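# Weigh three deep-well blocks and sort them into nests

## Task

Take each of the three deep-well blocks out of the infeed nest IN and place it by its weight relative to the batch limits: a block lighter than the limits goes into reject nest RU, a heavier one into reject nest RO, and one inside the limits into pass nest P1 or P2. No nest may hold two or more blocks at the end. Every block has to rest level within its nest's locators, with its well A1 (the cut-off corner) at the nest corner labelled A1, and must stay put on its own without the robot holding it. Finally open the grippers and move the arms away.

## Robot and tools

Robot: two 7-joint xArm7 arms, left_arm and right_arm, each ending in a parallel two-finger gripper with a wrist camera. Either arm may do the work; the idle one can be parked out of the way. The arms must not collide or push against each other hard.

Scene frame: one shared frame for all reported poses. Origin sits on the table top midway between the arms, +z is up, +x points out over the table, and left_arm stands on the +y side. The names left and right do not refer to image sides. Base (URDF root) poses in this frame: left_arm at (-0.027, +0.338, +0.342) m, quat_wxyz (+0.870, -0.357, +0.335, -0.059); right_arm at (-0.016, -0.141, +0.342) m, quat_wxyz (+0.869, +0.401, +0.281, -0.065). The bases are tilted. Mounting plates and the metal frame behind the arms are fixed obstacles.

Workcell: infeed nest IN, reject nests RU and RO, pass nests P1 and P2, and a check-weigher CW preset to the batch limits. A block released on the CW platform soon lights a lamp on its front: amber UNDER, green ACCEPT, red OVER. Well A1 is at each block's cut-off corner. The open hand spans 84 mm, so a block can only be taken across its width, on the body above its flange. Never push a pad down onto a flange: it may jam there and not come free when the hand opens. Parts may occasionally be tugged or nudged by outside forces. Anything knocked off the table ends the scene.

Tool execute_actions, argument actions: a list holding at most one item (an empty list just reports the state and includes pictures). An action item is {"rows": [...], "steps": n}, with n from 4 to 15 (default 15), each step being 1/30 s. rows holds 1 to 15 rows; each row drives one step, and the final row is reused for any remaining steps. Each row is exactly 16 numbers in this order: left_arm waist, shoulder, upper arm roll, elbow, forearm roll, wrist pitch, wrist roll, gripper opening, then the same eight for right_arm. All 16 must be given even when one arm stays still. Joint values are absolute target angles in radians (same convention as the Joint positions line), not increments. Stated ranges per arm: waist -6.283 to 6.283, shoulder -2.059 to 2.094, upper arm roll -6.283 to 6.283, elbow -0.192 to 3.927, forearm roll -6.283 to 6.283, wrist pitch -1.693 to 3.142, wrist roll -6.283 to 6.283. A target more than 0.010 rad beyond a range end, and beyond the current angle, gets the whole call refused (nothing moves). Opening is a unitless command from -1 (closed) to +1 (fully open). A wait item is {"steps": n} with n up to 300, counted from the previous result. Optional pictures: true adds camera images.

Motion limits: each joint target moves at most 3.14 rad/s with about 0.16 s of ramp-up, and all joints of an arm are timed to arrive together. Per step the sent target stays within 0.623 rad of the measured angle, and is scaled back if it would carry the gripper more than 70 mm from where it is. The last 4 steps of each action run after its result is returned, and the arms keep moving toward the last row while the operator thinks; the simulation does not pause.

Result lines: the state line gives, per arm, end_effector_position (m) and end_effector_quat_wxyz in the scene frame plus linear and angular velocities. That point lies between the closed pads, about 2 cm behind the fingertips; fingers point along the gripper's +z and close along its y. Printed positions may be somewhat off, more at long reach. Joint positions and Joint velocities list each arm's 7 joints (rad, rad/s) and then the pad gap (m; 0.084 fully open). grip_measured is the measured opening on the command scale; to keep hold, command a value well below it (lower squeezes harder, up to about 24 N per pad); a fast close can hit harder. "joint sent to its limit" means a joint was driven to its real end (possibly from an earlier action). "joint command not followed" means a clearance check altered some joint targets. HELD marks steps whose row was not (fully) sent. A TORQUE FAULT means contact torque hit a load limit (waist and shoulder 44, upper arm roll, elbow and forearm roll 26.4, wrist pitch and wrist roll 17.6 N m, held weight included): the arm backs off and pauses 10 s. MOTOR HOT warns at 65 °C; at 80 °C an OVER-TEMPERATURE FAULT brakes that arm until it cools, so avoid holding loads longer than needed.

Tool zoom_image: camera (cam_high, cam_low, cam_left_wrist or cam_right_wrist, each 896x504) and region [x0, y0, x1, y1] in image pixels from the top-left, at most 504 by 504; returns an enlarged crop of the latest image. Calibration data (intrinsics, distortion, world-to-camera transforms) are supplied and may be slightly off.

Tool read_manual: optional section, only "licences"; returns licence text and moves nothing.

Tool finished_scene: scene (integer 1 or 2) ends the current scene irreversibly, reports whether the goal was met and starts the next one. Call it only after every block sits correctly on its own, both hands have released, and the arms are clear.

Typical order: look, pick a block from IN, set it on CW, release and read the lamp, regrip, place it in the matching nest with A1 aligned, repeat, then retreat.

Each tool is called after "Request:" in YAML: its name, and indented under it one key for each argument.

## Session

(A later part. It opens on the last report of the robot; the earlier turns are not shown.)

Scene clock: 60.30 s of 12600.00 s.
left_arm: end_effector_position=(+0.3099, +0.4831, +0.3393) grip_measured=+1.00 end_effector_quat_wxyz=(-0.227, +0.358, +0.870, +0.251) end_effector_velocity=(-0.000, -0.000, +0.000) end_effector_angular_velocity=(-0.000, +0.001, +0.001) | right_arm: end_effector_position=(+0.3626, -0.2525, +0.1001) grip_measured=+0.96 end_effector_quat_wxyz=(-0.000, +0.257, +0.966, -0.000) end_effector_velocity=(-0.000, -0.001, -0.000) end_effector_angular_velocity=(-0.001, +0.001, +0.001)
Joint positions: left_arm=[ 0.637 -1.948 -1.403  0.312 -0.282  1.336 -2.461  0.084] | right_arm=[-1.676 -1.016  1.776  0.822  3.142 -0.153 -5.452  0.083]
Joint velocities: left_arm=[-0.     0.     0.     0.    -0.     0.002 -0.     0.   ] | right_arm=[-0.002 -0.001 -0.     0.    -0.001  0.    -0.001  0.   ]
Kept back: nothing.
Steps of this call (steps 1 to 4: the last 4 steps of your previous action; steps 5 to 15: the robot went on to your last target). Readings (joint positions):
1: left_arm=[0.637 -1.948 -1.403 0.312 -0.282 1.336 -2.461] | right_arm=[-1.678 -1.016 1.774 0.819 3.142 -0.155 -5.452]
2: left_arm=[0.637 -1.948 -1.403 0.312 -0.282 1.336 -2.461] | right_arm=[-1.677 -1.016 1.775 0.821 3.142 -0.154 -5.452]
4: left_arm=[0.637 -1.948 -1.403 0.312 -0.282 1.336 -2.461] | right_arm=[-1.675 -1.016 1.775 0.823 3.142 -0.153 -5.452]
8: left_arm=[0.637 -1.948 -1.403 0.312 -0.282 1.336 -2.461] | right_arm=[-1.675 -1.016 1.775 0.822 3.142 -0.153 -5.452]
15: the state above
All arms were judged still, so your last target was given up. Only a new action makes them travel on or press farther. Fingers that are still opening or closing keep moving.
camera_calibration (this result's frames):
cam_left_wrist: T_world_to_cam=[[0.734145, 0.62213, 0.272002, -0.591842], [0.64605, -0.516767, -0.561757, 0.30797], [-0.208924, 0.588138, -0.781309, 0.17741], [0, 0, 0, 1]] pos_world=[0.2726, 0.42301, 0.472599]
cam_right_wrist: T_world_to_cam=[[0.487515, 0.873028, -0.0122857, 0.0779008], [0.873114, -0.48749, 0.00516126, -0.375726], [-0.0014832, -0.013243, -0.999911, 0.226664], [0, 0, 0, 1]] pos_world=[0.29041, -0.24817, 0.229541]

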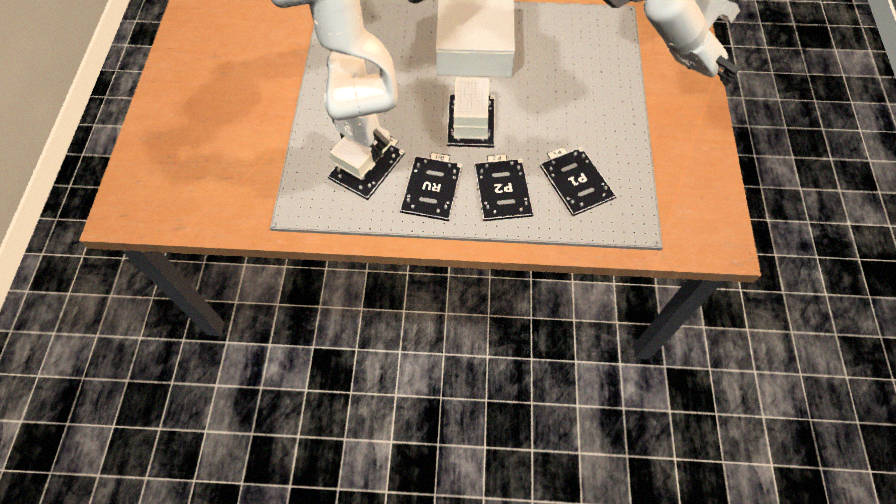

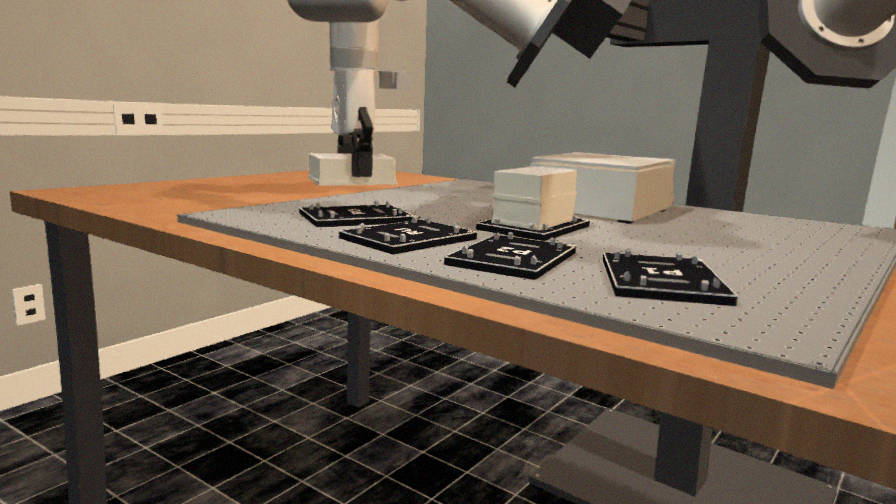

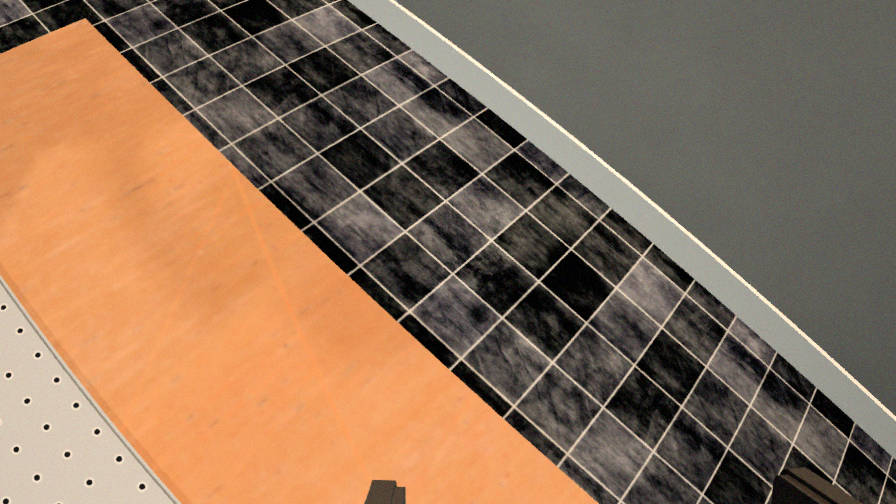

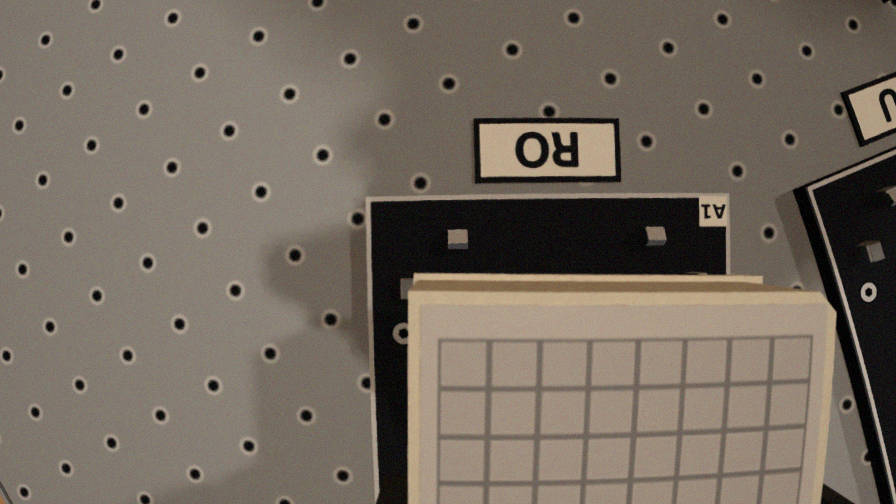

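Request:
execute_actions:
  actions:
    - {"rows":[[0.637,-1.948,-1.403,0.312,-0.282,1.336,-2.461,1,-1.8002,-1.0543,1.8521,0.859,3.1416,-0.0774,-5.4549,0.4]]}

Request:
execute_actions:
  actions:
    - {"steps":12}
  pictures: true

Scene clock: 61.33 s of 12600.00 s.
left_arm: end_effector_position=(+0.3099, +0.4831, +0.3393) grip_measured=+1.00 end_effector_quat_wxyz=(-0.227, +0.358, +0.870, +0.251) end_effector_velocity=(-0.001, +0.000, +0.000) end_effector_angular_velocity=(-0.001, +0.002, +0.003) | right_arm: end_effector_position=(+0.3572, -0.2493, +0.0651) grip_measured=+0.96 end_effector_quat_wxyz=(-0.000, +0.248, +0.969, +0.000) end_effector_velocity=(+0.015, +0.011, +0.005) end_effector_angular_velocity=(+0.021, -0.033, +0.009)
Joint positions: left_arm=[ 0.637 -1.948 -1.403  0.312 -0.282  1.336 -2.461  0.084] | right_arm=[-1.8   -1.054  1.852  0.859  3.142 -0.078 -5.455  0.083]
Joint velocities: left_arm=[-0.     0.     0.002 -0.    -0.     0.003 -0.    -0.   ] | right_arm=[ 0.019  0.006  0.002  0.017  0.     0.004 -0.002 -0.   ]
Steps of this call (steps 1 to 20: nothing new was sent; steps 21 to 31: the first 11 steps of this action). Readings (joint positions):
21: left_arm=[0.637 -1.948 -1.403 0.312 -0.282 1.336 -2.461] | right_arm=[-1.678 -1.016 1.776 0.822 3.142 -0.152 -5.452]
22: left_arm=[0.637 -1.948 -1.403 0.312 -0.282 1.336 -2.461] | right_arm=[-1.686 -1.019 1.782 0.826 3.142 -0.146 -5.452]
24: left_arm=[0.637 -1.948 -1.403 0.312 -0.282 1.336 -2.461] | right_arm=[-1.745 -1.037 1.819 0.846 3.142 -0.109 -5.454]
28: left_arm=[0.637 -1.948 -1.403 0.312 -0.282 1.336 -2.461] | right_arm=[-1.802 -1.055 1.852 0.856 3.142 -0.079 -5.455]
31: the state above

Scene clock: 61.73 s of 12600.00 s.
left_arm: end_effector_position=(+0.3099, +0.4831, +0.3393) grip_measured=+1.00 end_effector_quat_wxyz=(-0.227, +0.358, +0.870, +0.251) end_effector_velocity=(+0.000, +0.000, +0.000) end_effector_angular_velocity=(-0.001, -0.002, +0.001) | right_arm: end_effector_position=(+0.3570, -0.2492, +0.0651) grip_measured=+0.96 end_effector_quat_wxyz=(-0.000, +0.248, +0.969, +0.000) end_effector_velocity=(-0.000, -0.000, -0.000) end_effector_angular_velocity=(+0.000, +0.000, -0.002)
Joint positions: left_arm=[ 0.637 -1.948 -1.403  0.312 -0.282  1.336 -2.461  0.084] | right_arm=[-1.8   -1.054  1.852  0.859  3.142 -0.077 -5.455  0.083]
Joint velocities: left_arm=[-0.    -0.001  0.002 -0.    -0.    -0.001 -0.     0.   ] | right_arm=[-0.001  0.     0.     0.     0.001  0.001  0.     0.   ]
Kept back: nothing.
Steps of this call (steps 1 to 4: the last 4 steps of your previous action; steps 5 to 12: the robot went on to your last target). Readings (joint positions):
1: left_arm=[0.637 -1.948 -1.403 0.312 -0.282 1.336 -2.461] | right_arm=[-1.799 -1.054 1.852 0.860 3.142 -0.078 -5.455]
2: left_arm=[0.637 -1.948 -1.403 0.312 -0.282 1.336 -2.461] | right_arm=[-1.799 -1.054 1.852 0.860 3.142 -0.078 -5.455]
4: left_arm=[0.637 -1.948 -1.403 0.312 -0.282 1.336 -2.461] | right_arm=[-1.799 -1.054 1.852 0.859 3.142 -0.078 -5.455]
8: left_arm=[0.637 -1.948 -1.403 0.312 -0.282 1.336 -2.461] | right_arm=[-1.800 -1.054 1.852 0.859 3.142 -0.077 -5.455]
12: the state above
camera_calibration (this result's frames):
cam_left_wrist: T_world_to_cam=[[0.734145, 0.62213, 0.272002, -0.591842], [0.64605, -0.516767, -0.561757, 0.30797], [-0.208925, 0.588138, -0.781309, 0.17741], [0, 0, 0, 1]] pos_world=[0.2726, 0.42301, 0.472599]
cam_right_wrist: T_world_to_cam=[[0.469568, 0.882811, -0.012236, 0.0862398], [0.882895, -0.469544, 0.00500288, -0.36802], [-0.00132873, -0.0131523, -0.999913, 0.191626], [0, 0, 0, 1]] pos_world=[0.284682, -0.246415, 0.194505]

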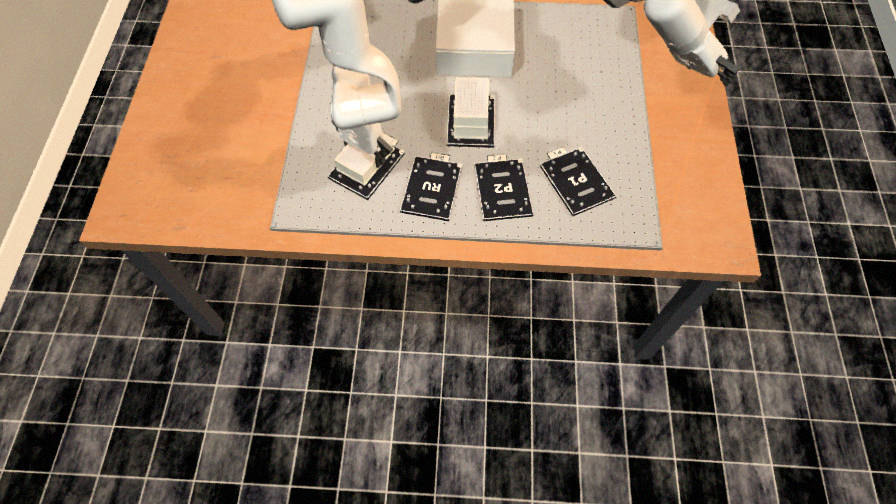

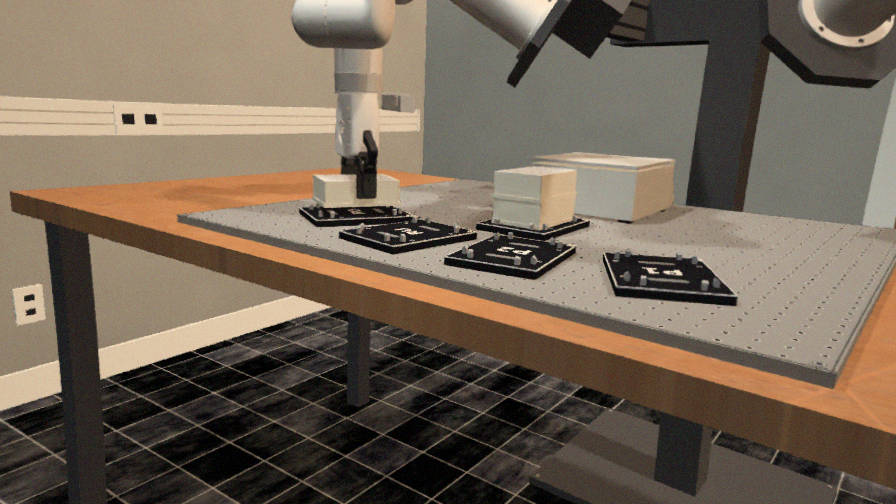

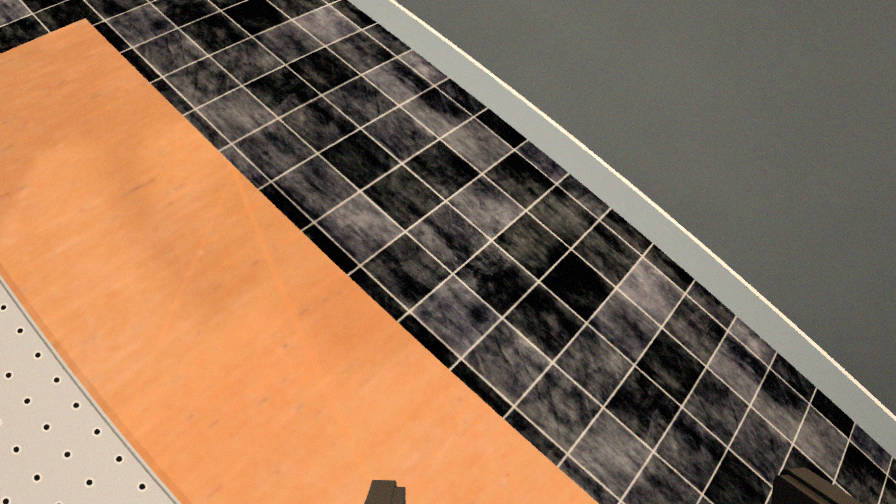

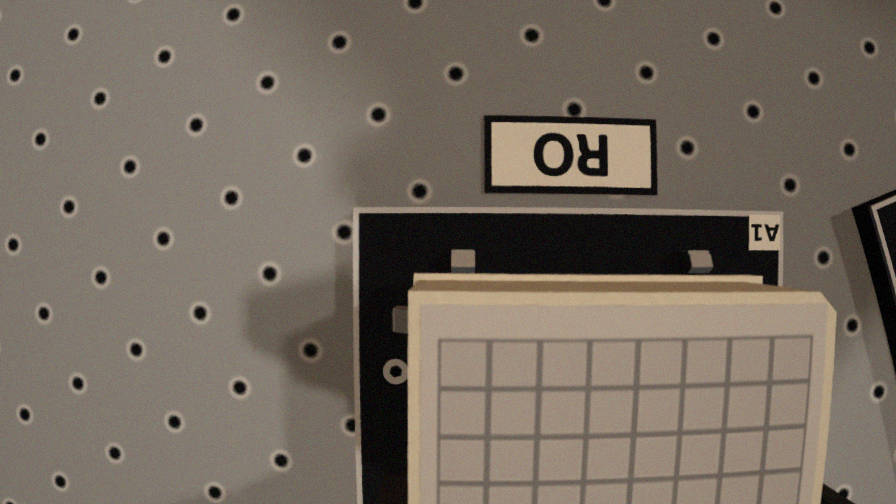

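Request:
execute_actions:
  actions:
    - {"rows":[[0.637,-1.948,-1.403,0.312,-0.282,1.336,-2.461,1,-1.7996,-1.06,1.8575,0.8628,3.1416,-0.0801,-5.447,0.4]],"steps":10}

Request:
execute_actions:
  actions:
    - {"rows":[[0.637,-1.948,-1.403,0.312,-0.282,1.336,-2.461,1,-1.8144,-1.064,1.8647,0.8695,3.1416,-0.0736,-5.447,0.4],[0.637,-1.948,-1.403,0.312,-0.282,1.336,-2.461,1,-1.8144,-1.064,1.8647,0.8695,3.1416,-0.0736,-5.447,0.4],[0.637,-1.948,-1.403,0.312,-0.282,1.336,-2.461,1,-1.8144,-1.064,1.8647,0.8695,3.1416,-0.0736,-5.447,0.4],[0.637,-1.948,-1.403,0.312,-0.282,1.336,-2.461,1,-1.829,-1.068,1.872,0.8765,3.1416,-0.067,-5.447,0.4],[0.637,-1.948,-1.403,0.312,-0.282,1.336,-2.461,1,-1.829,-1.068,1.872,0.8765,3.1416,-0.067,-5.447,0.4],[0.637,-1.948,-1.403,0.312,-0.282,1.336,-2.461,1,-1.829,-1.068,1.872,0.8765,3.1416,-0.067,-5.447,0.4],[0.637,-1.948,-1.403,0.312,-0.282,1.336,-2.461,1,-1.844,-1.072,1.879,0.8835,3.1416,-0.0605,-5.447,0.4]]}
  pictures: true

Scene clock: 62.80 s of 12600.00 s.
left_arm: end_effector_position=(+0.3099, +0.4831, +0.3393) grip_measured=+1.00 end_effector_quat_wxyz=(-0.227, +0.358, +0.870, +0.251) end_effector_velocity=(+0.000, +0.000, +0.000) end_effector_angular_velocity=(-0.000, -0.001, +0.001) | right_arm: end_effector_position=(+0.3573, -0.2465, +0.0651) grip_measured=+0.96 end_effector_quat_wxyz=(-0.000, +0.247, +0.969, +0.000) end_effector_velocity=(-0.000, -0.001, -0.000) end_effector_angular_velocity=(-0.003, +0.001, -0.007)
Joint positions: left_arm=[ 0.637 -1.948 -1.403  0.312 -0.282  1.336 -2.461  0.084] | right_arm=[-1.799 -1.06   1.858  0.863  3.142 -0.08  -5.447  0.083]
Joint velocities: left_arm=[-0.    -0.     0.001 -0.     0.     0.    -0.    -0.   ] | right_arm=[-0.001 -0.002 -0.002  0.001  0.001 -0.002  0.006 -0.   ]
Steps of this call (steps 1 to 15: the robot went on to your last target; steps 16 to 26: nothing new was sent; steps 27 to 32: the first 6 steps of this action). Readings (joint positions):
27: left_arm=[0.637 -1.948 -1.403 0.312 -0.282 1.336 -2.461] | right_arm=[-1.800 -1.055 1.852 0.859 3.142 -0.078 -5.454]
28: left_arm=[0.637 -1.948 -1.403 0.312 -0.282 1.336 -2.461] | right_arm=[-1.800 -1.056 1.854 0.860 3.142 -0.079 -5.451]
30: left_arm=[0.637 -1.948 -1.403 0.312 -0.282 1.336 -2.461] | right_arm=[-1.800 -1.059 1.857 0.862 3.142 -0.080 -5.448]
32: the state above

Scene clock: 63.30 s of 12600.00 s.
left_arm: end_effector_position=(+0.3099, +0.4831, +0.3393) grip_measured=+1.00 end_effector_quat_wxyz=(-0.227, +0.358, +0.870, +0.251) end_effector_velocity=(-0.000, -0.000, -0.000) end_effector_angular_velocity=(-0.000, +0.001, -0.001) | right_arm: end_effector_position=(+0.3578, -0.2482, +0.0532) grip_measured=+0.96 end_effector_quat_wxyz=(+0.000, +0.248, +0.969, -0.001) end_effector_velocity=(-0.001, +0.002, -0.005) end_effector_angular_velocity=(+0.003, +0.002, +0.002)
Joint positions: left_arm=[ 0.637 -1.948 -1.403  0.312 -0.282  1.336 -2.461  0.084] | right_arm=[-1.843 -1.072  1.876  0.884  3.141 -0.061 -5.447  0.083]
Joint velocities: left_arm=[-0.     0.001 -0.001 -0.    -0.    -0.001  0.    -0.   ] | right_arm=[-0.018 -0.004  0.013  0.01  -0.     0.005  0.001  0.   ]
Steps of this call (steps 1 to 4: the last 4 steps of your previous action; steps 5 to 15: the first 11 steps of this action). Readings (joint positions):
5: left_arm=[0.637 -1.948 -1.403 0.312 -0.282 1.336 -2.461] | right_arm=[-1.800 -1.060 1.858 0.863 3.142 -0.080 -5.447]
6: left_arm=[0.637 -1.948 -1.403 0.312 -0.282 1.336 -2.461] | right_arm=[-1.805 -1.061 1.860 0.865 3.142 -0.078 -5.447]
8: left_arm=[0.637 -1.948 -1.403 0.312 -0.282 1.336 -2.461] | right_arm=[-1.813 -1.064 1.864 0.869 3.142 -0.074 -5.447]
12: left_arm=[0.637 -1.948 -1.403 0.312 -0.282 1.336 -2.461] | right_arm=[-1.834 -1.069 1.873 0.879 3.141 -0.066 -5.447]
15: the state above
camera_calibration (this result's frames):
cam_left_wrist: T_world_to_cam=[[0.734146, 0.62213, 0.272001, -0.591842], [0.64605, -0.516767, -0.561757, 0.30797], [-0.208925, 0.588138, -0.781309, 0.17741], [0, 0, 0, 1]] pos_world=[0.2726, 0.42301, 0.472599]
cam_right_wrist: T_world_to_cam=[[0.470554, 0.88226, -0.0140165, 0.0843873], [0.882371, -0.470512, 0.00634183, -0.368377], [-0.00099981, -0.0153519, -0.999882, 0.179094], [0, 0, 0, 1]] pos_world=[0.285515, -0.245028, 0.182592]

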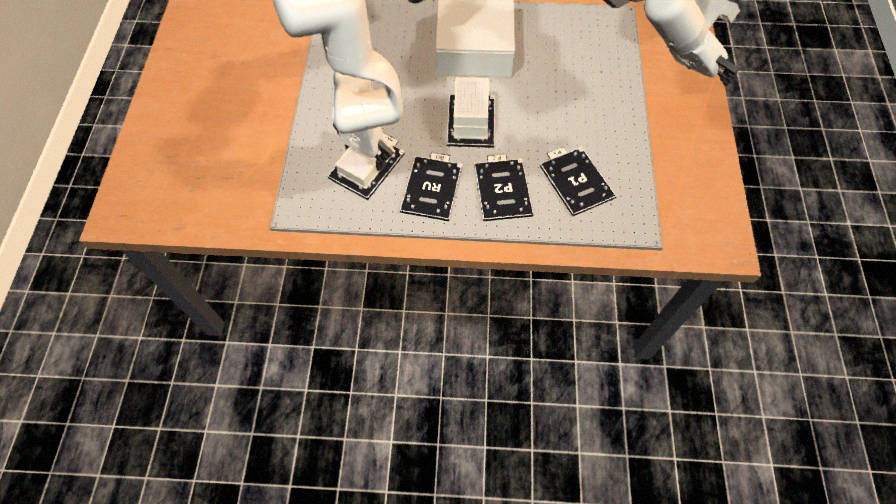

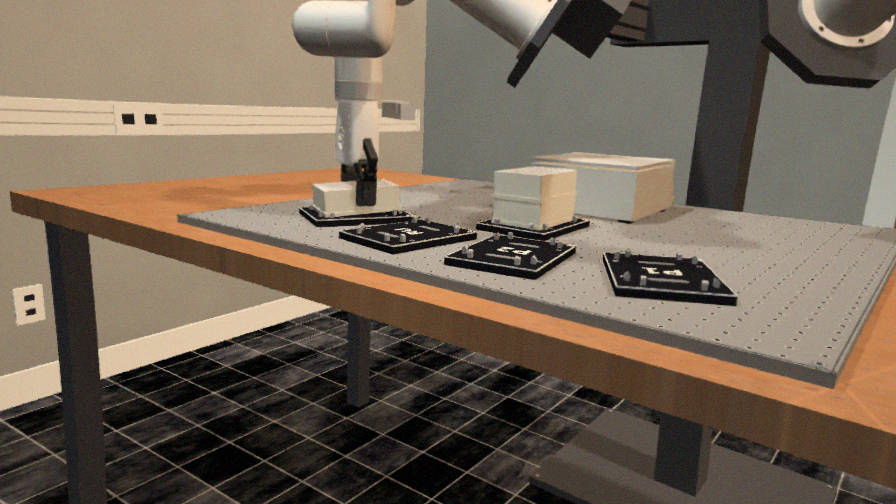

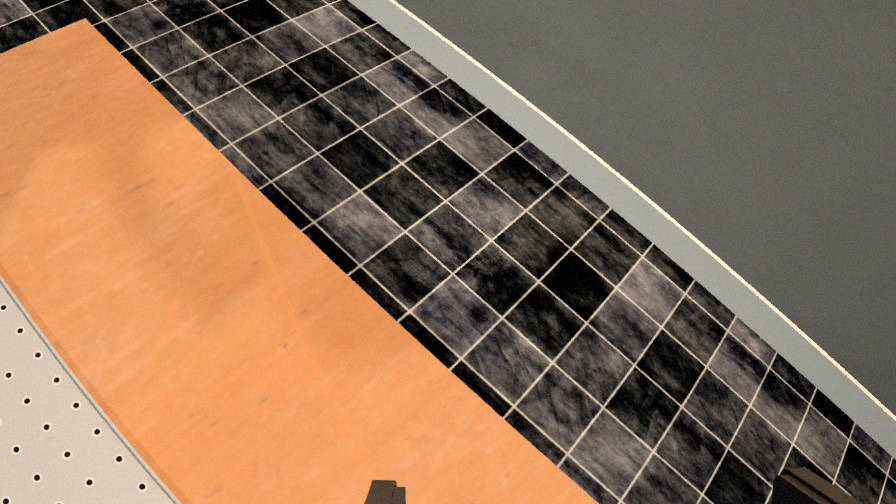

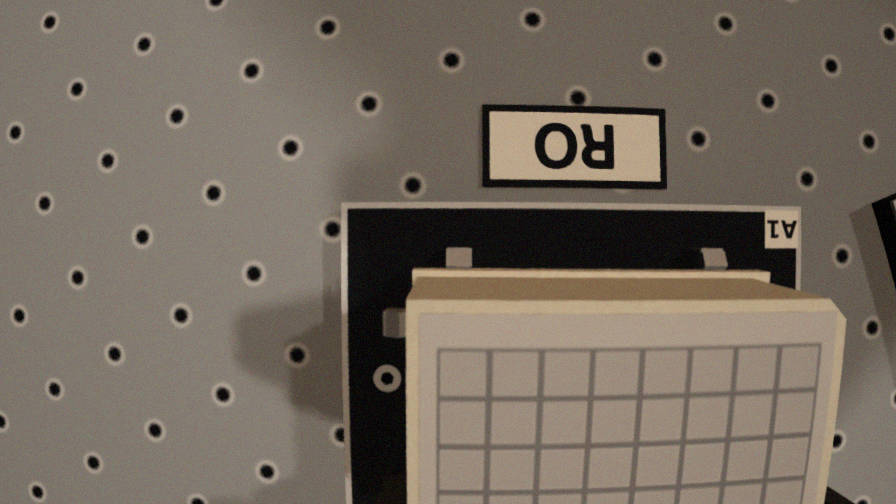

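Request:
execute_actions:
  actions:
    - {"rows":[[0.637,-1.948,-1.403,0.312,-0.282,1.336,-2.461,1,-1.8455,-1.0704,1.8778,0.886,3.1416,-0.0622,-5.4497,0.4],[0.637,-1.948,-1.403,0.312,-0.282,1.336,-2.461,1,-1.8455,-1.0704,1.8778,0.886,3.1416,-0.0622,-5.4497,0.4],[0.637,-1.948,-1.403,0.312,-0.282,1.336,-2.461,1,-1.8455,-1.0704,1.8778,0.886,3.1416,-0.0622,-5.4497,0.4],[0.637,-1.948,-1.403,0.312,-0.282,1.336,-2.461,1,-1.8455,-1.0704,1.8778,0.886,3.1416,-0.0622,-5.4497,0.4],[0.637,-1.948,-1.403,0.312,-0.282,1.336,-2.461,1,-1.86,-1.0744,1.885,0.893,3.1416,-0.0557,-5.4497,0.4]]}

Request:
execute_actions:
  actions:
    - {"rows":[[0.637,-1.948,-1.403,0.312,-0.282,1.336,-2.461,1,-1.86,-1.0744,1.885,0.893,3.1416,-0.0557,-5.4497,1]]}
  pictures: true

Request:
zoom_image:
  camera: "cam_low"
  region: [290, 150, 430, 240]

Scene clock: 64.10 s of 12600.00 s.
left_arm: end_effector_position=(+0.3099, +0.4831, +0.3393) grip_measured=+1.00 end_effector_quat_wxyz=(-0.227, +0.358, +0.870, +0.251) end_effector_velocity=(-0.000, +0.000, -0.000) end_effector_angular_velocity=(-0.000, +0.001, +0.000) | right_arm: end_effector_position=(+0.3566, -0.2470, +0.0490) grip_measured=+0.96 end_effector_quat_wxyz=(-0.002, +0.247, +0.969, -0.000) end_effector_velocity=(+0.001, +0.001, +0.000) end_effector_angular_velocity=(+0.001, -0.002, -0.000)
Joint positions: left_arm=[ 0.637 -1.948 -1.403  0.312 -0.282  1.336 -2.461  0.084] | right_arm=[-1.86  -1.074  1.886  0.891  3.142 -0.057 -5.45   0.083]
Joint velocities: left_arm=[ 0.     0.001 -0.    -0.001  0.    -0.001  0.    -0.   ] | right_arm=[ 0.001  0.    -0.     0.002 -0.    -0.     0.    -0.   ]
Steps of this call (steps 1 to 4: the last 4 steps of your previous action; steps 5 to 13: the robot went on to your last target; steps 14 to 24: the first 11 steps of this action). Readings (joint positions):
14: left_arm=[0.637 -1.948 -1.403 0.312 -0.282 1.336 -2.461] | right_arm=[-1.844 -1.072 1.877 0.884 3.141 -0.061 -5.447]
15: left_arm=[0.637 -1.948 -1.403 0.312 -0.282 1.336 -2.461] | right_arm=[-1.845 -1.071 1.877 0.884 3.141 -0.062 -5.448]
17: left_arm=[0.637 -1.948 -1.403 0.312 -0.282 1.336 -2.461] | right_arm=[-1.845 -1.071 1.877 0.885 3.141 -0.063 -5.449]
21: left_arm=[0.637 -1.948 -1.403 0.312 -0.282 1.336 -2.461] | right_arm=[-1.858 -1.074 1.885 0.890 3.142 -0.058 -5.450]
24: the state above

Scene clock: 64.60 s of 12600.00 s.
left_arm: end_effector_position=(+0.3099, +0.4831, +0.3393) grip_measured=+1.00 end_effector_quat_wxyz=(-0.227, +0.358, +0.870, +0.251) end_effector_velocity=(+0.000, +0.000, +0.000) end_effector_angular_velocity=(-0.000, -0.001, +0.001) | right_arm: end_effector_position=(+0.3574, -0.2469, +0.0488) grip_measured=+1.00 end_effector_quat_wxyz=(-0.001, +0.247, +0.969, -0.000) end_effector_velocity=(+0.001, -0.000, +0.001) end_effector_angular_velocity=(-0.001, +0.000, +0.002)
Joint positions: left_arm=[ 0.637 -1.948 -1.403  0.312 -0.282  1.336 -2.461  0.084] | right_arm=[-1.861 -1.075  1.886  0.892  3.142 -0.055 -5.45   0.084]
Joint velocities: left_arm=[ 0.    -0.001  0.001 -0.001  0.    -0.    -0.     0.   ] | right_arm=[ 0.003  0.001 -0.002  0.    -0.002 -0.003 -0.001  0.   ]
Steps of this call (steps 1 to 4: the last 4 steps of your previous action; steps 5 to 15: the first 11 steps of this action). Readings (joint positions):
5: left_arm=[0.637 -1.948 -1.403 0.312 -0.282 1.336 -2.461] | right_arm=[-1.860 -1.074 1.886 0.892 3.142 -0.057 -5.450]
6: left_arm=[0.637 -1.948 -1.403 0.312 -0.282 1.336 -2.461] | right_arm=[-1.860 -1.074 1.886 0.892 3.142 -0.057 -5.450]
8: left_arm=[0.637 -1.948 -1.403 0.312 -0.282 1.336 -2.461] | right_arm=[-1.861 -1.075 1.887 0.892 3.142 -0.055 -5.450]
12: left_arm=[0.637 -1.948 -1.403 0.312 -0.282 1.336 -2.461] | right_arm=[-1.861 -1.075 1.887 0.892 3.142 -0.055 -5.450]
15: the state above
camera_calibration (this result's frames):
cam_left_wrist: T_world_to_cam=[[0.734145, 0.62213, 0.272002, -0.591842], [0.64605, -0.516767, -0.561757, 0.30797], [-0.208925, 0.588138, -0.781309, 0.17741], [0, 0, 0, 1]] pos_world=[0.2726, 0.42301, 0.472599]
cam_right_wrist: T_world_to_cam=[[0.469033, 0.883091, -0.01261, 0.0840956], [0.883176, -0.469028, 0.00355047, -0.367125], [-0.00277908, -0.0128022, -0.999914, 0.175952], [0, 0, 0, 1]] pos_world=[0.285282, -0.244204, 0.1783]

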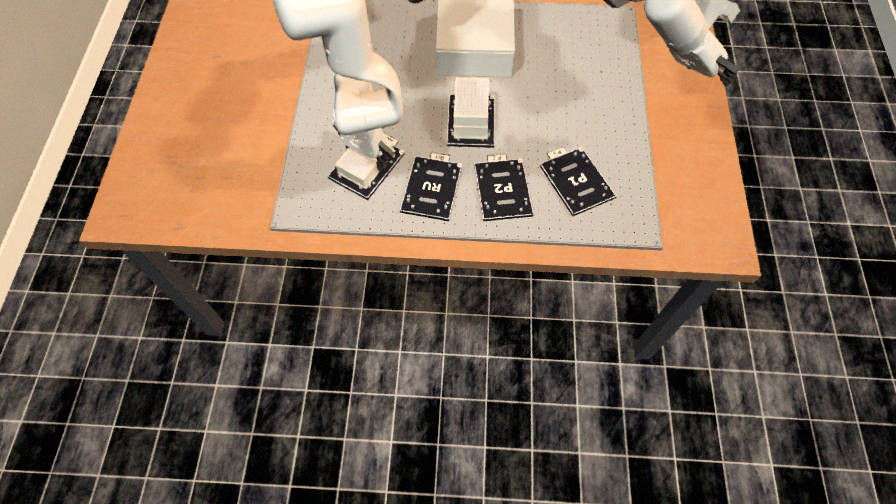

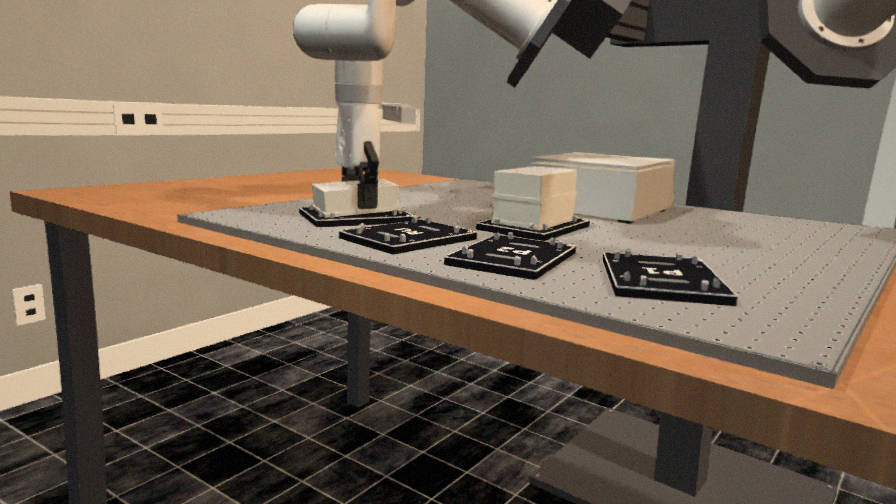

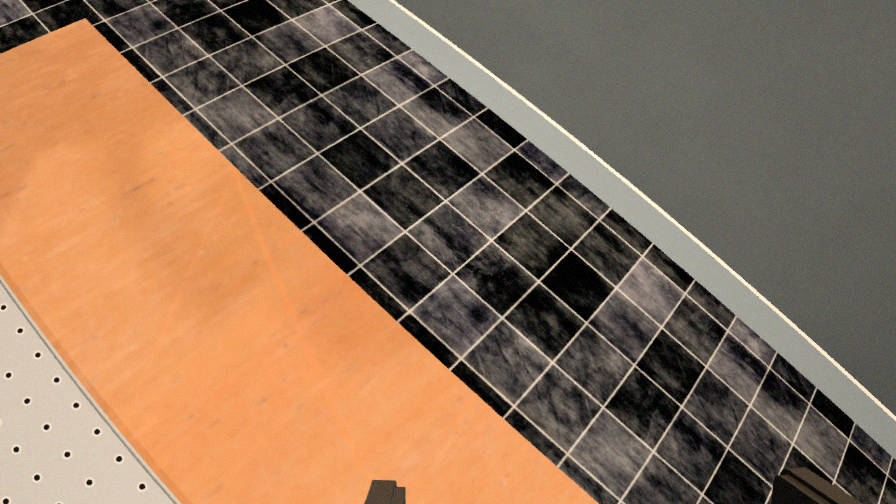

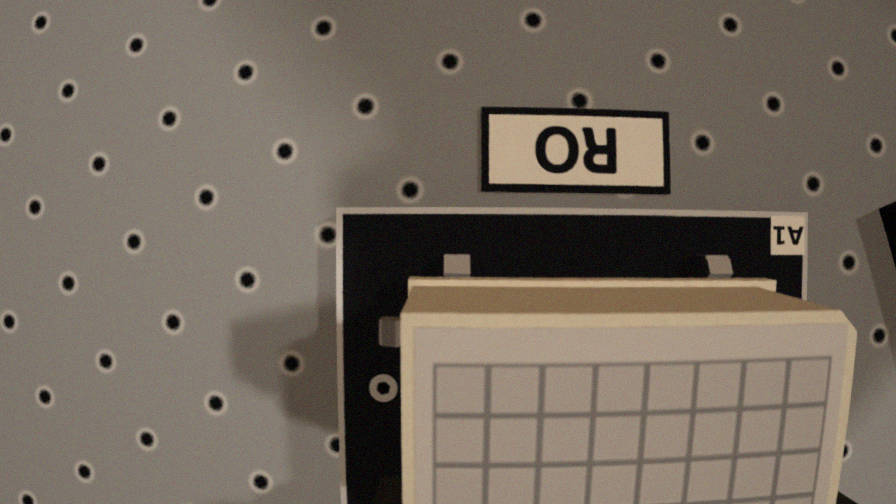

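Region (290, 150, 430, 240) of cam_low's 896x504 image, scaled by 3.600, with more detail than that image has; it fills the top 324 rows of this view, and the rest is white.

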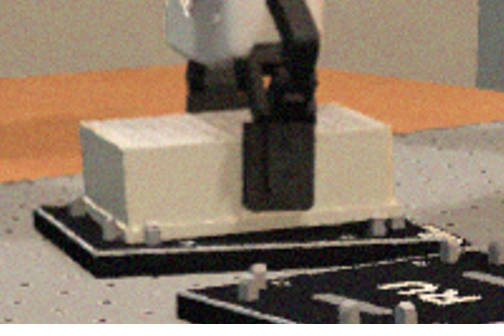

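Request:
execute_actions:
  actions: []

Scene clock: 65.50 s of 12600.00 s.
left_arm: end_effector_position=(+0.3099, +0.4831, +0.3393) grip_measured=+1.00 end_effector_quat_wxyz=(-0.227, +0.358, +0.870, +0.251) end_effector_velocity=(+0.001, +0.000, +0.000) end_effector_angular_velocity=(+0.001, -0.003, -0.001) | right_arm: end_effector_position=(+0.3580, -0.2472, +0.0490) grip_measured=+1.00 end_effector_quat_wxyz=(-0.000, +0.247, +0.969, -0.000) end_effector_velocity=(+0.000, +0.000, +0.000) end_effector_angular_velocity=(+0.000, -0.000, +0.000)
Joint positions: left_arm=[ 0.637 -1.948 -1.403  0.312 -0.282  1.336 -2.461  0.084] | right_arm=[-1.86  -1.074  1.885  0.893  3.142 -0.056 -5.45   0.084]
Joint velocities: left_arm=[ 0.    -0.002 -0.001 -0.    -0.    -0.002  0.     0.   ] | right_arm=[ 0.001  0.    -0.     0.    -0.001 -0.001  0.001  0.   ]
Kept back: nothing.
Steps of this call (steps 1 to 4: the last 4 steps of your previous action; steps 5 to 15: the robot went on to your last target; steps 16 to 27: nothing new was sent). Readings (joint positions):
1: left_arm=[0.637 -1.948 -1.403 0.312 -0.282 1.336 -2.461] | right_arm=[-1.861 -1.075 1.886 0.892 3.142 -0.056 -5.450]
2: left_arm=[0.637 -1.948 -1.403 0.312 -0.282 1.336 -2.461] | right_arm=[-1.861 -1.075 1.886 0.892 3.142 -0.056 -5.450]
4: left_arm=[0.637 -1.948 -1.403 0.312 -0.282 1.336 -2.461] | right_arm=[-1.860 -1.074 1.886 0.893 3.142 -0.056 -5.450]
8: left_arm=[0.637 -1.948 -1.403 0.312 -0.282 1.336 -2.461] | right_arm=[-1.860 -1.074 1.885 0.893 3.142 -0.056 -5.450]
27: the state above
All arms were judged still, so your last target was given up. Only a new action makes them travel on or press farther. Fingers that are still opening or closing keep moving.
camera_calibration (this result's frames):
cam_left_wrist: T_world_to_cam=[[0.734145, 0.62213, 0.272002, -0.591843], [0.64605, -0.516766, -0.561757, 0.30797], [-0.208925, 0.588138, -0.781309, 0.17741], [0, 0, 0, 1]] pos_world=[0.2726, 0.42301, 0.472599]
cam_right_wrist: T_world_to_cam=[[0.469337, 0.882931, -0.0124812, 0.0839228], [0.883017, -0.469317, 0.00465675, -0.367915], [-0.00174607, -0.0132067, -0.999911, 0.175685], [0, 0, 0, 1]] pos_world=[0.285794, -0.244447, 0.17843]

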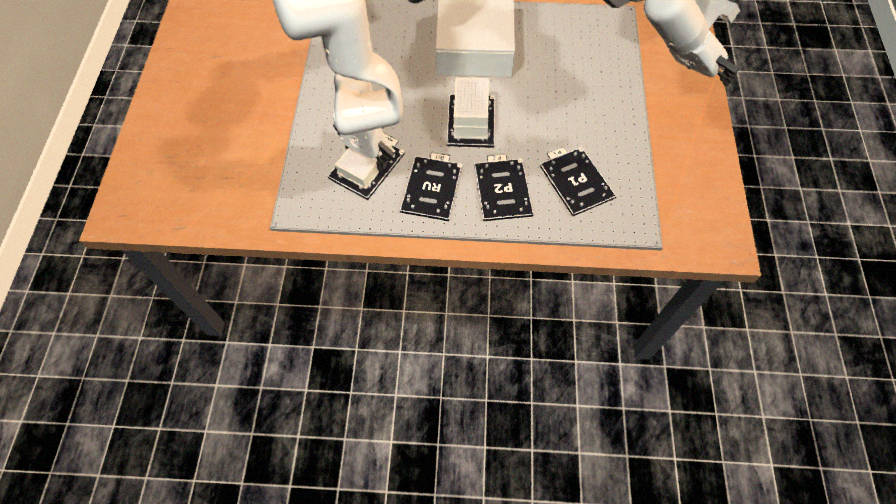

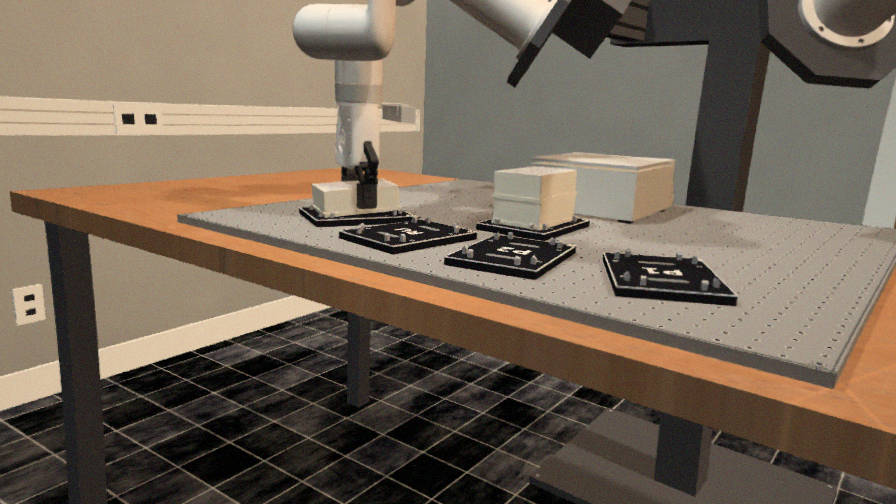

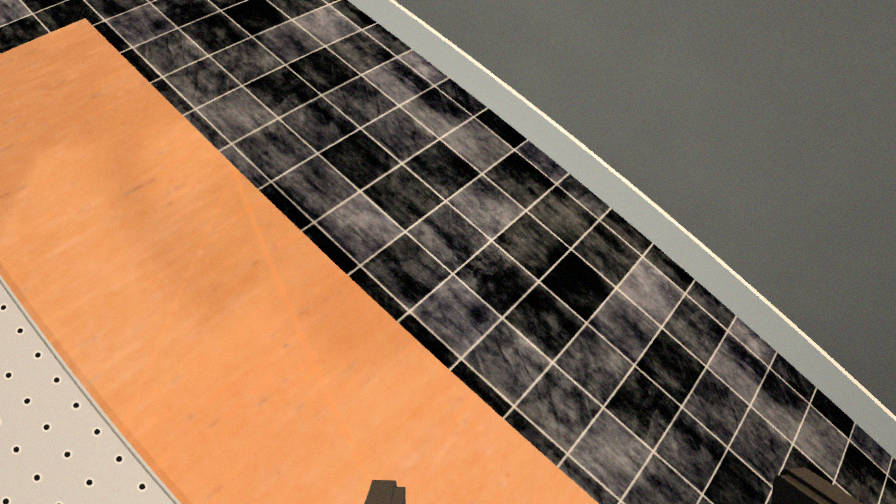

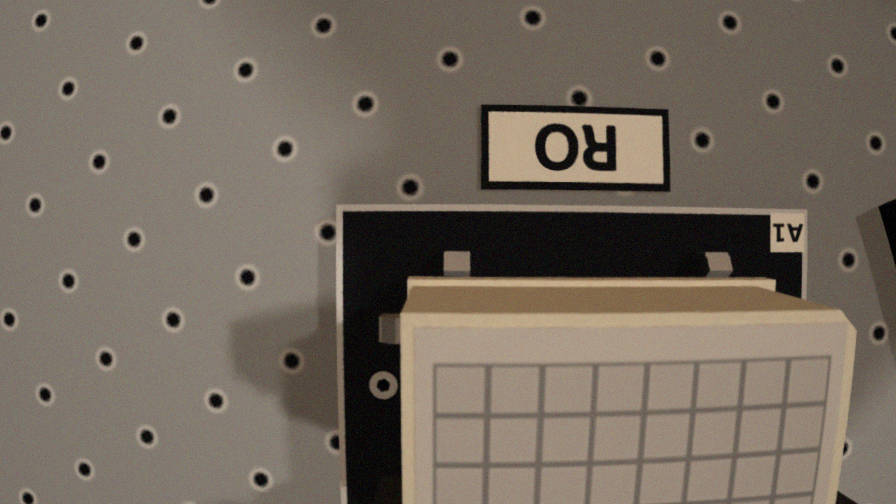

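Request:
execute_actions:
  actions:
    - {"rows":[[0.637,-1.948,-1.403,0.312,-0.282,1.336,-2.461,1,-1.86,-1.0744,1.885,0.893,3.1416,-0.0557,-5.4497,0.4]],"steps":10}

Request:
execute_actions:
  actions:
    - {"rows":[[0.637,-1.948,-1.403,0.312,-0.282,1.336,-2.461,1,-1.856,-1.0700,1.8796,0.8931,3.1416,-0.0616,-5.4537,0.4]],"steps":12}

Request:
execute_actions:
  actions:
    - {"rows":[[0.637,-1.948,-1.403,0.312,-0.282,1.336,-2.461,1,-1.862,-1.0720,1.8832,0.8965,3.1416,-0.0582,-5.4537,1]],"steps":15}
  pictures: true

Scene clock: 66.10 s of 12600.00 s.
left_arm: end_effector_position=(+0.3099, +0.4831, +0.3393) grip_measured=+1.00 end_effector_quat_wxyz=(-0.227, +0.358, +0.870, +0.251) end_effector_velocity=(-0.000, +0.001, +0.000) end_effector_angular_velocity=(+0.000, +0.000, +0.002) | right_arm: end_effector_position=(+0.3578, -0.2475, +0.0490) grip_measured=+0.96 end_effector_quat_wxyz=(-0.001, +0.247, +0.969, -0.000) end_effector_velocity=(+0.001, +0.001, +0.000) end_effector_angular_velocity=(+0.001, -0.002, -0.000)
Joint positions: left_arm=[ 0.637 -1.948 -1.403  0.312 -0.282  1.336 -2.461  0.084] | right_arm=[-1.86  -1.074  1.885  0.893  3.141 -0.056 -5.45   0.083]
Joint velocities: left_arm=[-0.    -0.001  0.001 -0.001 -0.     0.002 -0.    -0.   ] | right_arm=[0.001 0.001 0.    0.    0.    0.001 0.    0.   ]
Steps of this call (steps 1 to 12: nothing new was sent; steps 13 to 18: the first 6 steps of this action). Readings (joint positions):
13: left_arm=[0.637 -1.948 -1.403 0.312 -0.282 1.336 -2.461] | right_arm=[-1.860 -1.074 1.885 0.892 3.141 -0.056 -5.450]
14: left_arm=[0.637 -1.948 -1.403 0.312 -0.282 1.336 -2.461] | right_arm=[-1.860 -1.074 1.885 0.893 3.141 -0.056 -5.450]
16: left_arm=[0.637 -1.948 -1.403 0.312 -0.282 1.336 -2.461] | right_arm=[-1.860 -1.074 1.885 0.893 3.141 -0.056 -5.450]
18: the state above

Scene clock: 66.50 s of 12600.00 s.
left_arm: end_effector_position=(+0.3099, +0.4831, +0.3393) grip_measured=+1.00 end_effector_quat_wxyz=(-0.227, +0.358, +0.870, +0.251) end_effector_velocity=(-0.000, +0.000, +0.000) end_effector_angular_velocity=(+0.002, -0.001, -0.000) | right_arm: end_effector_position=(+0.3588, -0.2480, +0.0506) grip_measured=+0.96 end_effector_quat_wxyz=(-0.001, +0.248, +0.969, -0.000) end_effector_velocity=(+0.000, -0.000, +0.001) end_effector_angular_velocity=(-0.000, -0.000, +0.006)
Joint positions: left_arm=[ 0.637 -1.948 -1.403  0.312 -0.282  1.336 -2.461  0.084] | right_arm=[-1.856 -1.07   1.881  0.893  3.142 -0.061 -5.453  0.083]
Joint velocities: left_arm=[-0.    -0.001 -0.001 -0.     0.     0.     0.     0.   ] | right_arm=[ 0.002  0.    -0.001 -0.    -0.003 -0.002 -0.003  0.   ]
Steps of this call (steps 1 to 4: the last 4 steps of your previous action; steps 5 to 12: the first 8 steps of this action). Readings (joint positions):
5: left_arm=[0.637 -1.948 -1.403 0.312 -0.282 1.336 -2.461] | right_arm=[-1.860 -1.074 1.884 0.893 3.142 -0.056 -5.450]
6: left_arm=[0.637 -1.948 -1.403 0.312 -0.282 1.336 -2.461] | right_arm=[-1.859 -1.073 1.883 0.893 3.142 -0.058 -5.451]
8: left_arm=[0.637 -1.948 -1.403 0.312 -0.282 1.336 -2.461] | right_arm=[-1.857 -1.071 1.881 0.893 3.142 -0.060 -5.453]
12: the state above

Scene clock: 67.00 s of 12600.00 s.
left_arm: end_effector_position=(+0.3099, +0.4831, +0.3393) grip_measured=+1.00 end_effector_quat_wxyz=(-0.227, +0.358, +0.870, +0.251) end_effector_velocity=(+0.000, -0.000, +0.000) end_effector_angular_velocity=(-0.000, -0.001, -0.000) | right_arm: end_effector_position=(+0.3601, -0.2481, +0.0491) grip_measured=+1.00 end_effector_quat_wxyz=(+0.000, +0.247, +0.969, +0.000) end_effector_velocity=(-0.001, -0.000, -0.000) end_effector_angular_velocity=(-0.000, +0.003, +0.000)
Joint positions: left_arm=[ 0.637 -1.948 -1.403  0.312 -0.282  1.336 -2.461  0.084] | right_arm=[-1.862 -1.072  1.882  0.897  3.141 -0.058 -5.454  0.084]
Joint velocities: left_arm=[ 0.     0.     0.001  0.     0.    -0.    -0.     0.   ] | right_arm=[-0.002 -0.     0.001 -0.001  0.    -0.001 -0.     0.   ]
Steps of this call (steps 1 to 4: the last 4 steps of your previous action; steps 5 to 15: the first 11 steps of this action). Readings (joint positions):
5: left_arm=[0.637 -1.948 -1.403 0.312 -0.282 1.336 -2.461] | right_arm=[-1.856 -1.070 1.881 0.893 3.142 -0.061 -5.454]
6: left_arm=[0.637 -1.948 -1.403 0.312 -0.282 1.336 -2.461] | right_arm=[-1.858 -1.071 1.882 0.894 3.142 -0.061 -5.454]
8: left_arm=[0.637 -1.948 -1.403 0.312 -0.282 1.336 -2.461] | right_arm=[-1.861 -1.072 1.882 0.897 3.142 -0.059 -5.454]
12: left_arm=[0.637 -1.948 -1.403 0.312 -0.282 1.336 -2.461] | right_arm=[-1.862 -1.072 1.882 0.897 3.141 -0.058 -5.454]
15: the state above
camera_calibration (this result's frames):
cam_left_wrist: T_world_to_cam=[[0.734145, 0.62213, 0.272001, -0.591842], [0.64605, -0.516767, -0.561757, 0.30797], [-0.208925, 0.588138, -0.781309, 0.177411], [0, 0, 0, 1]] pos_world=[0.2726, 0.42301, 0.472599]
cam_right_wrist: T_world_to_cam=[[0.469446, 0.882881, -0.0118466, 0.0836104], [0.882961, -0.469407, 0.00605457, -0.370179], [-0.00021542, -0.0133024, -0.999911, 0.175183], [0, 0, 0, 1]] pos_world=[0.287641, -0.245252, 0.178399]

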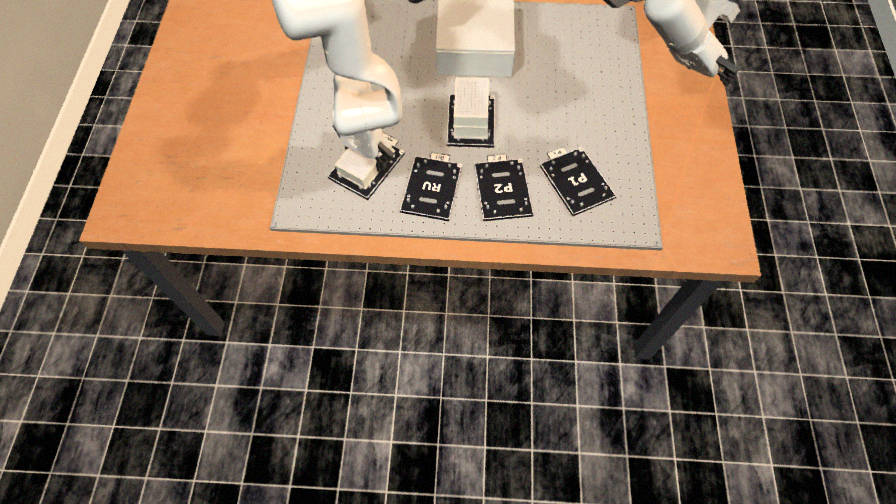

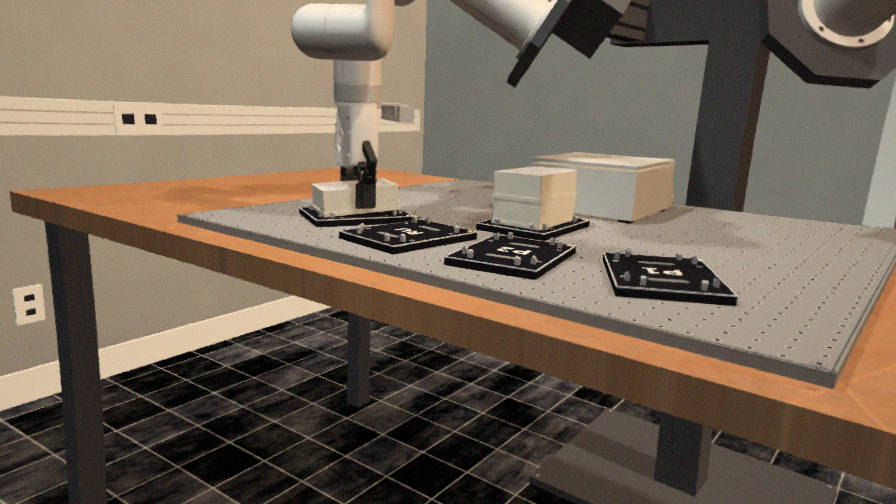

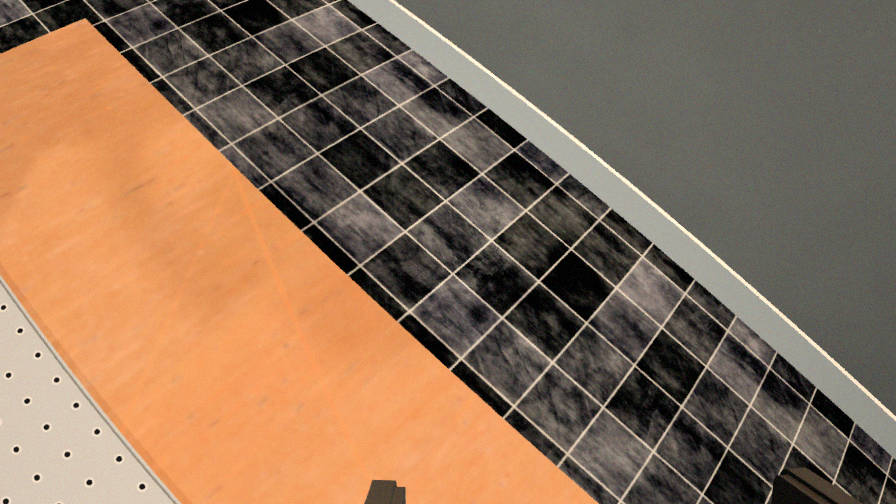

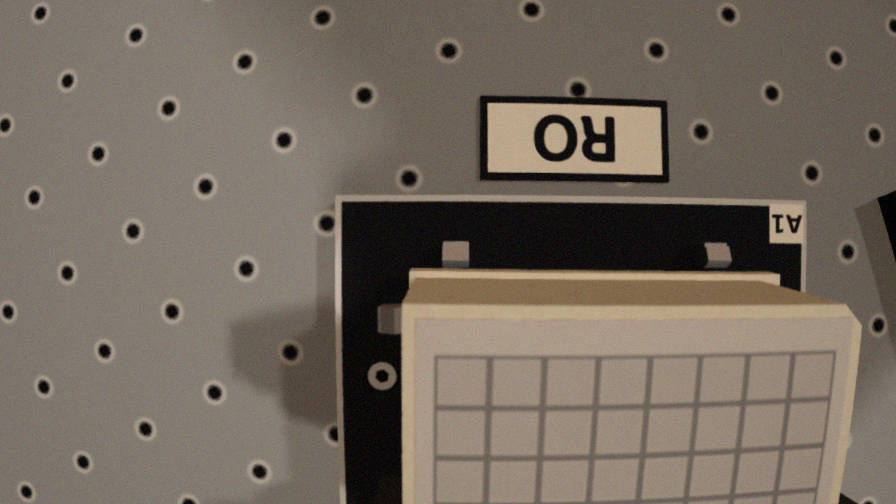

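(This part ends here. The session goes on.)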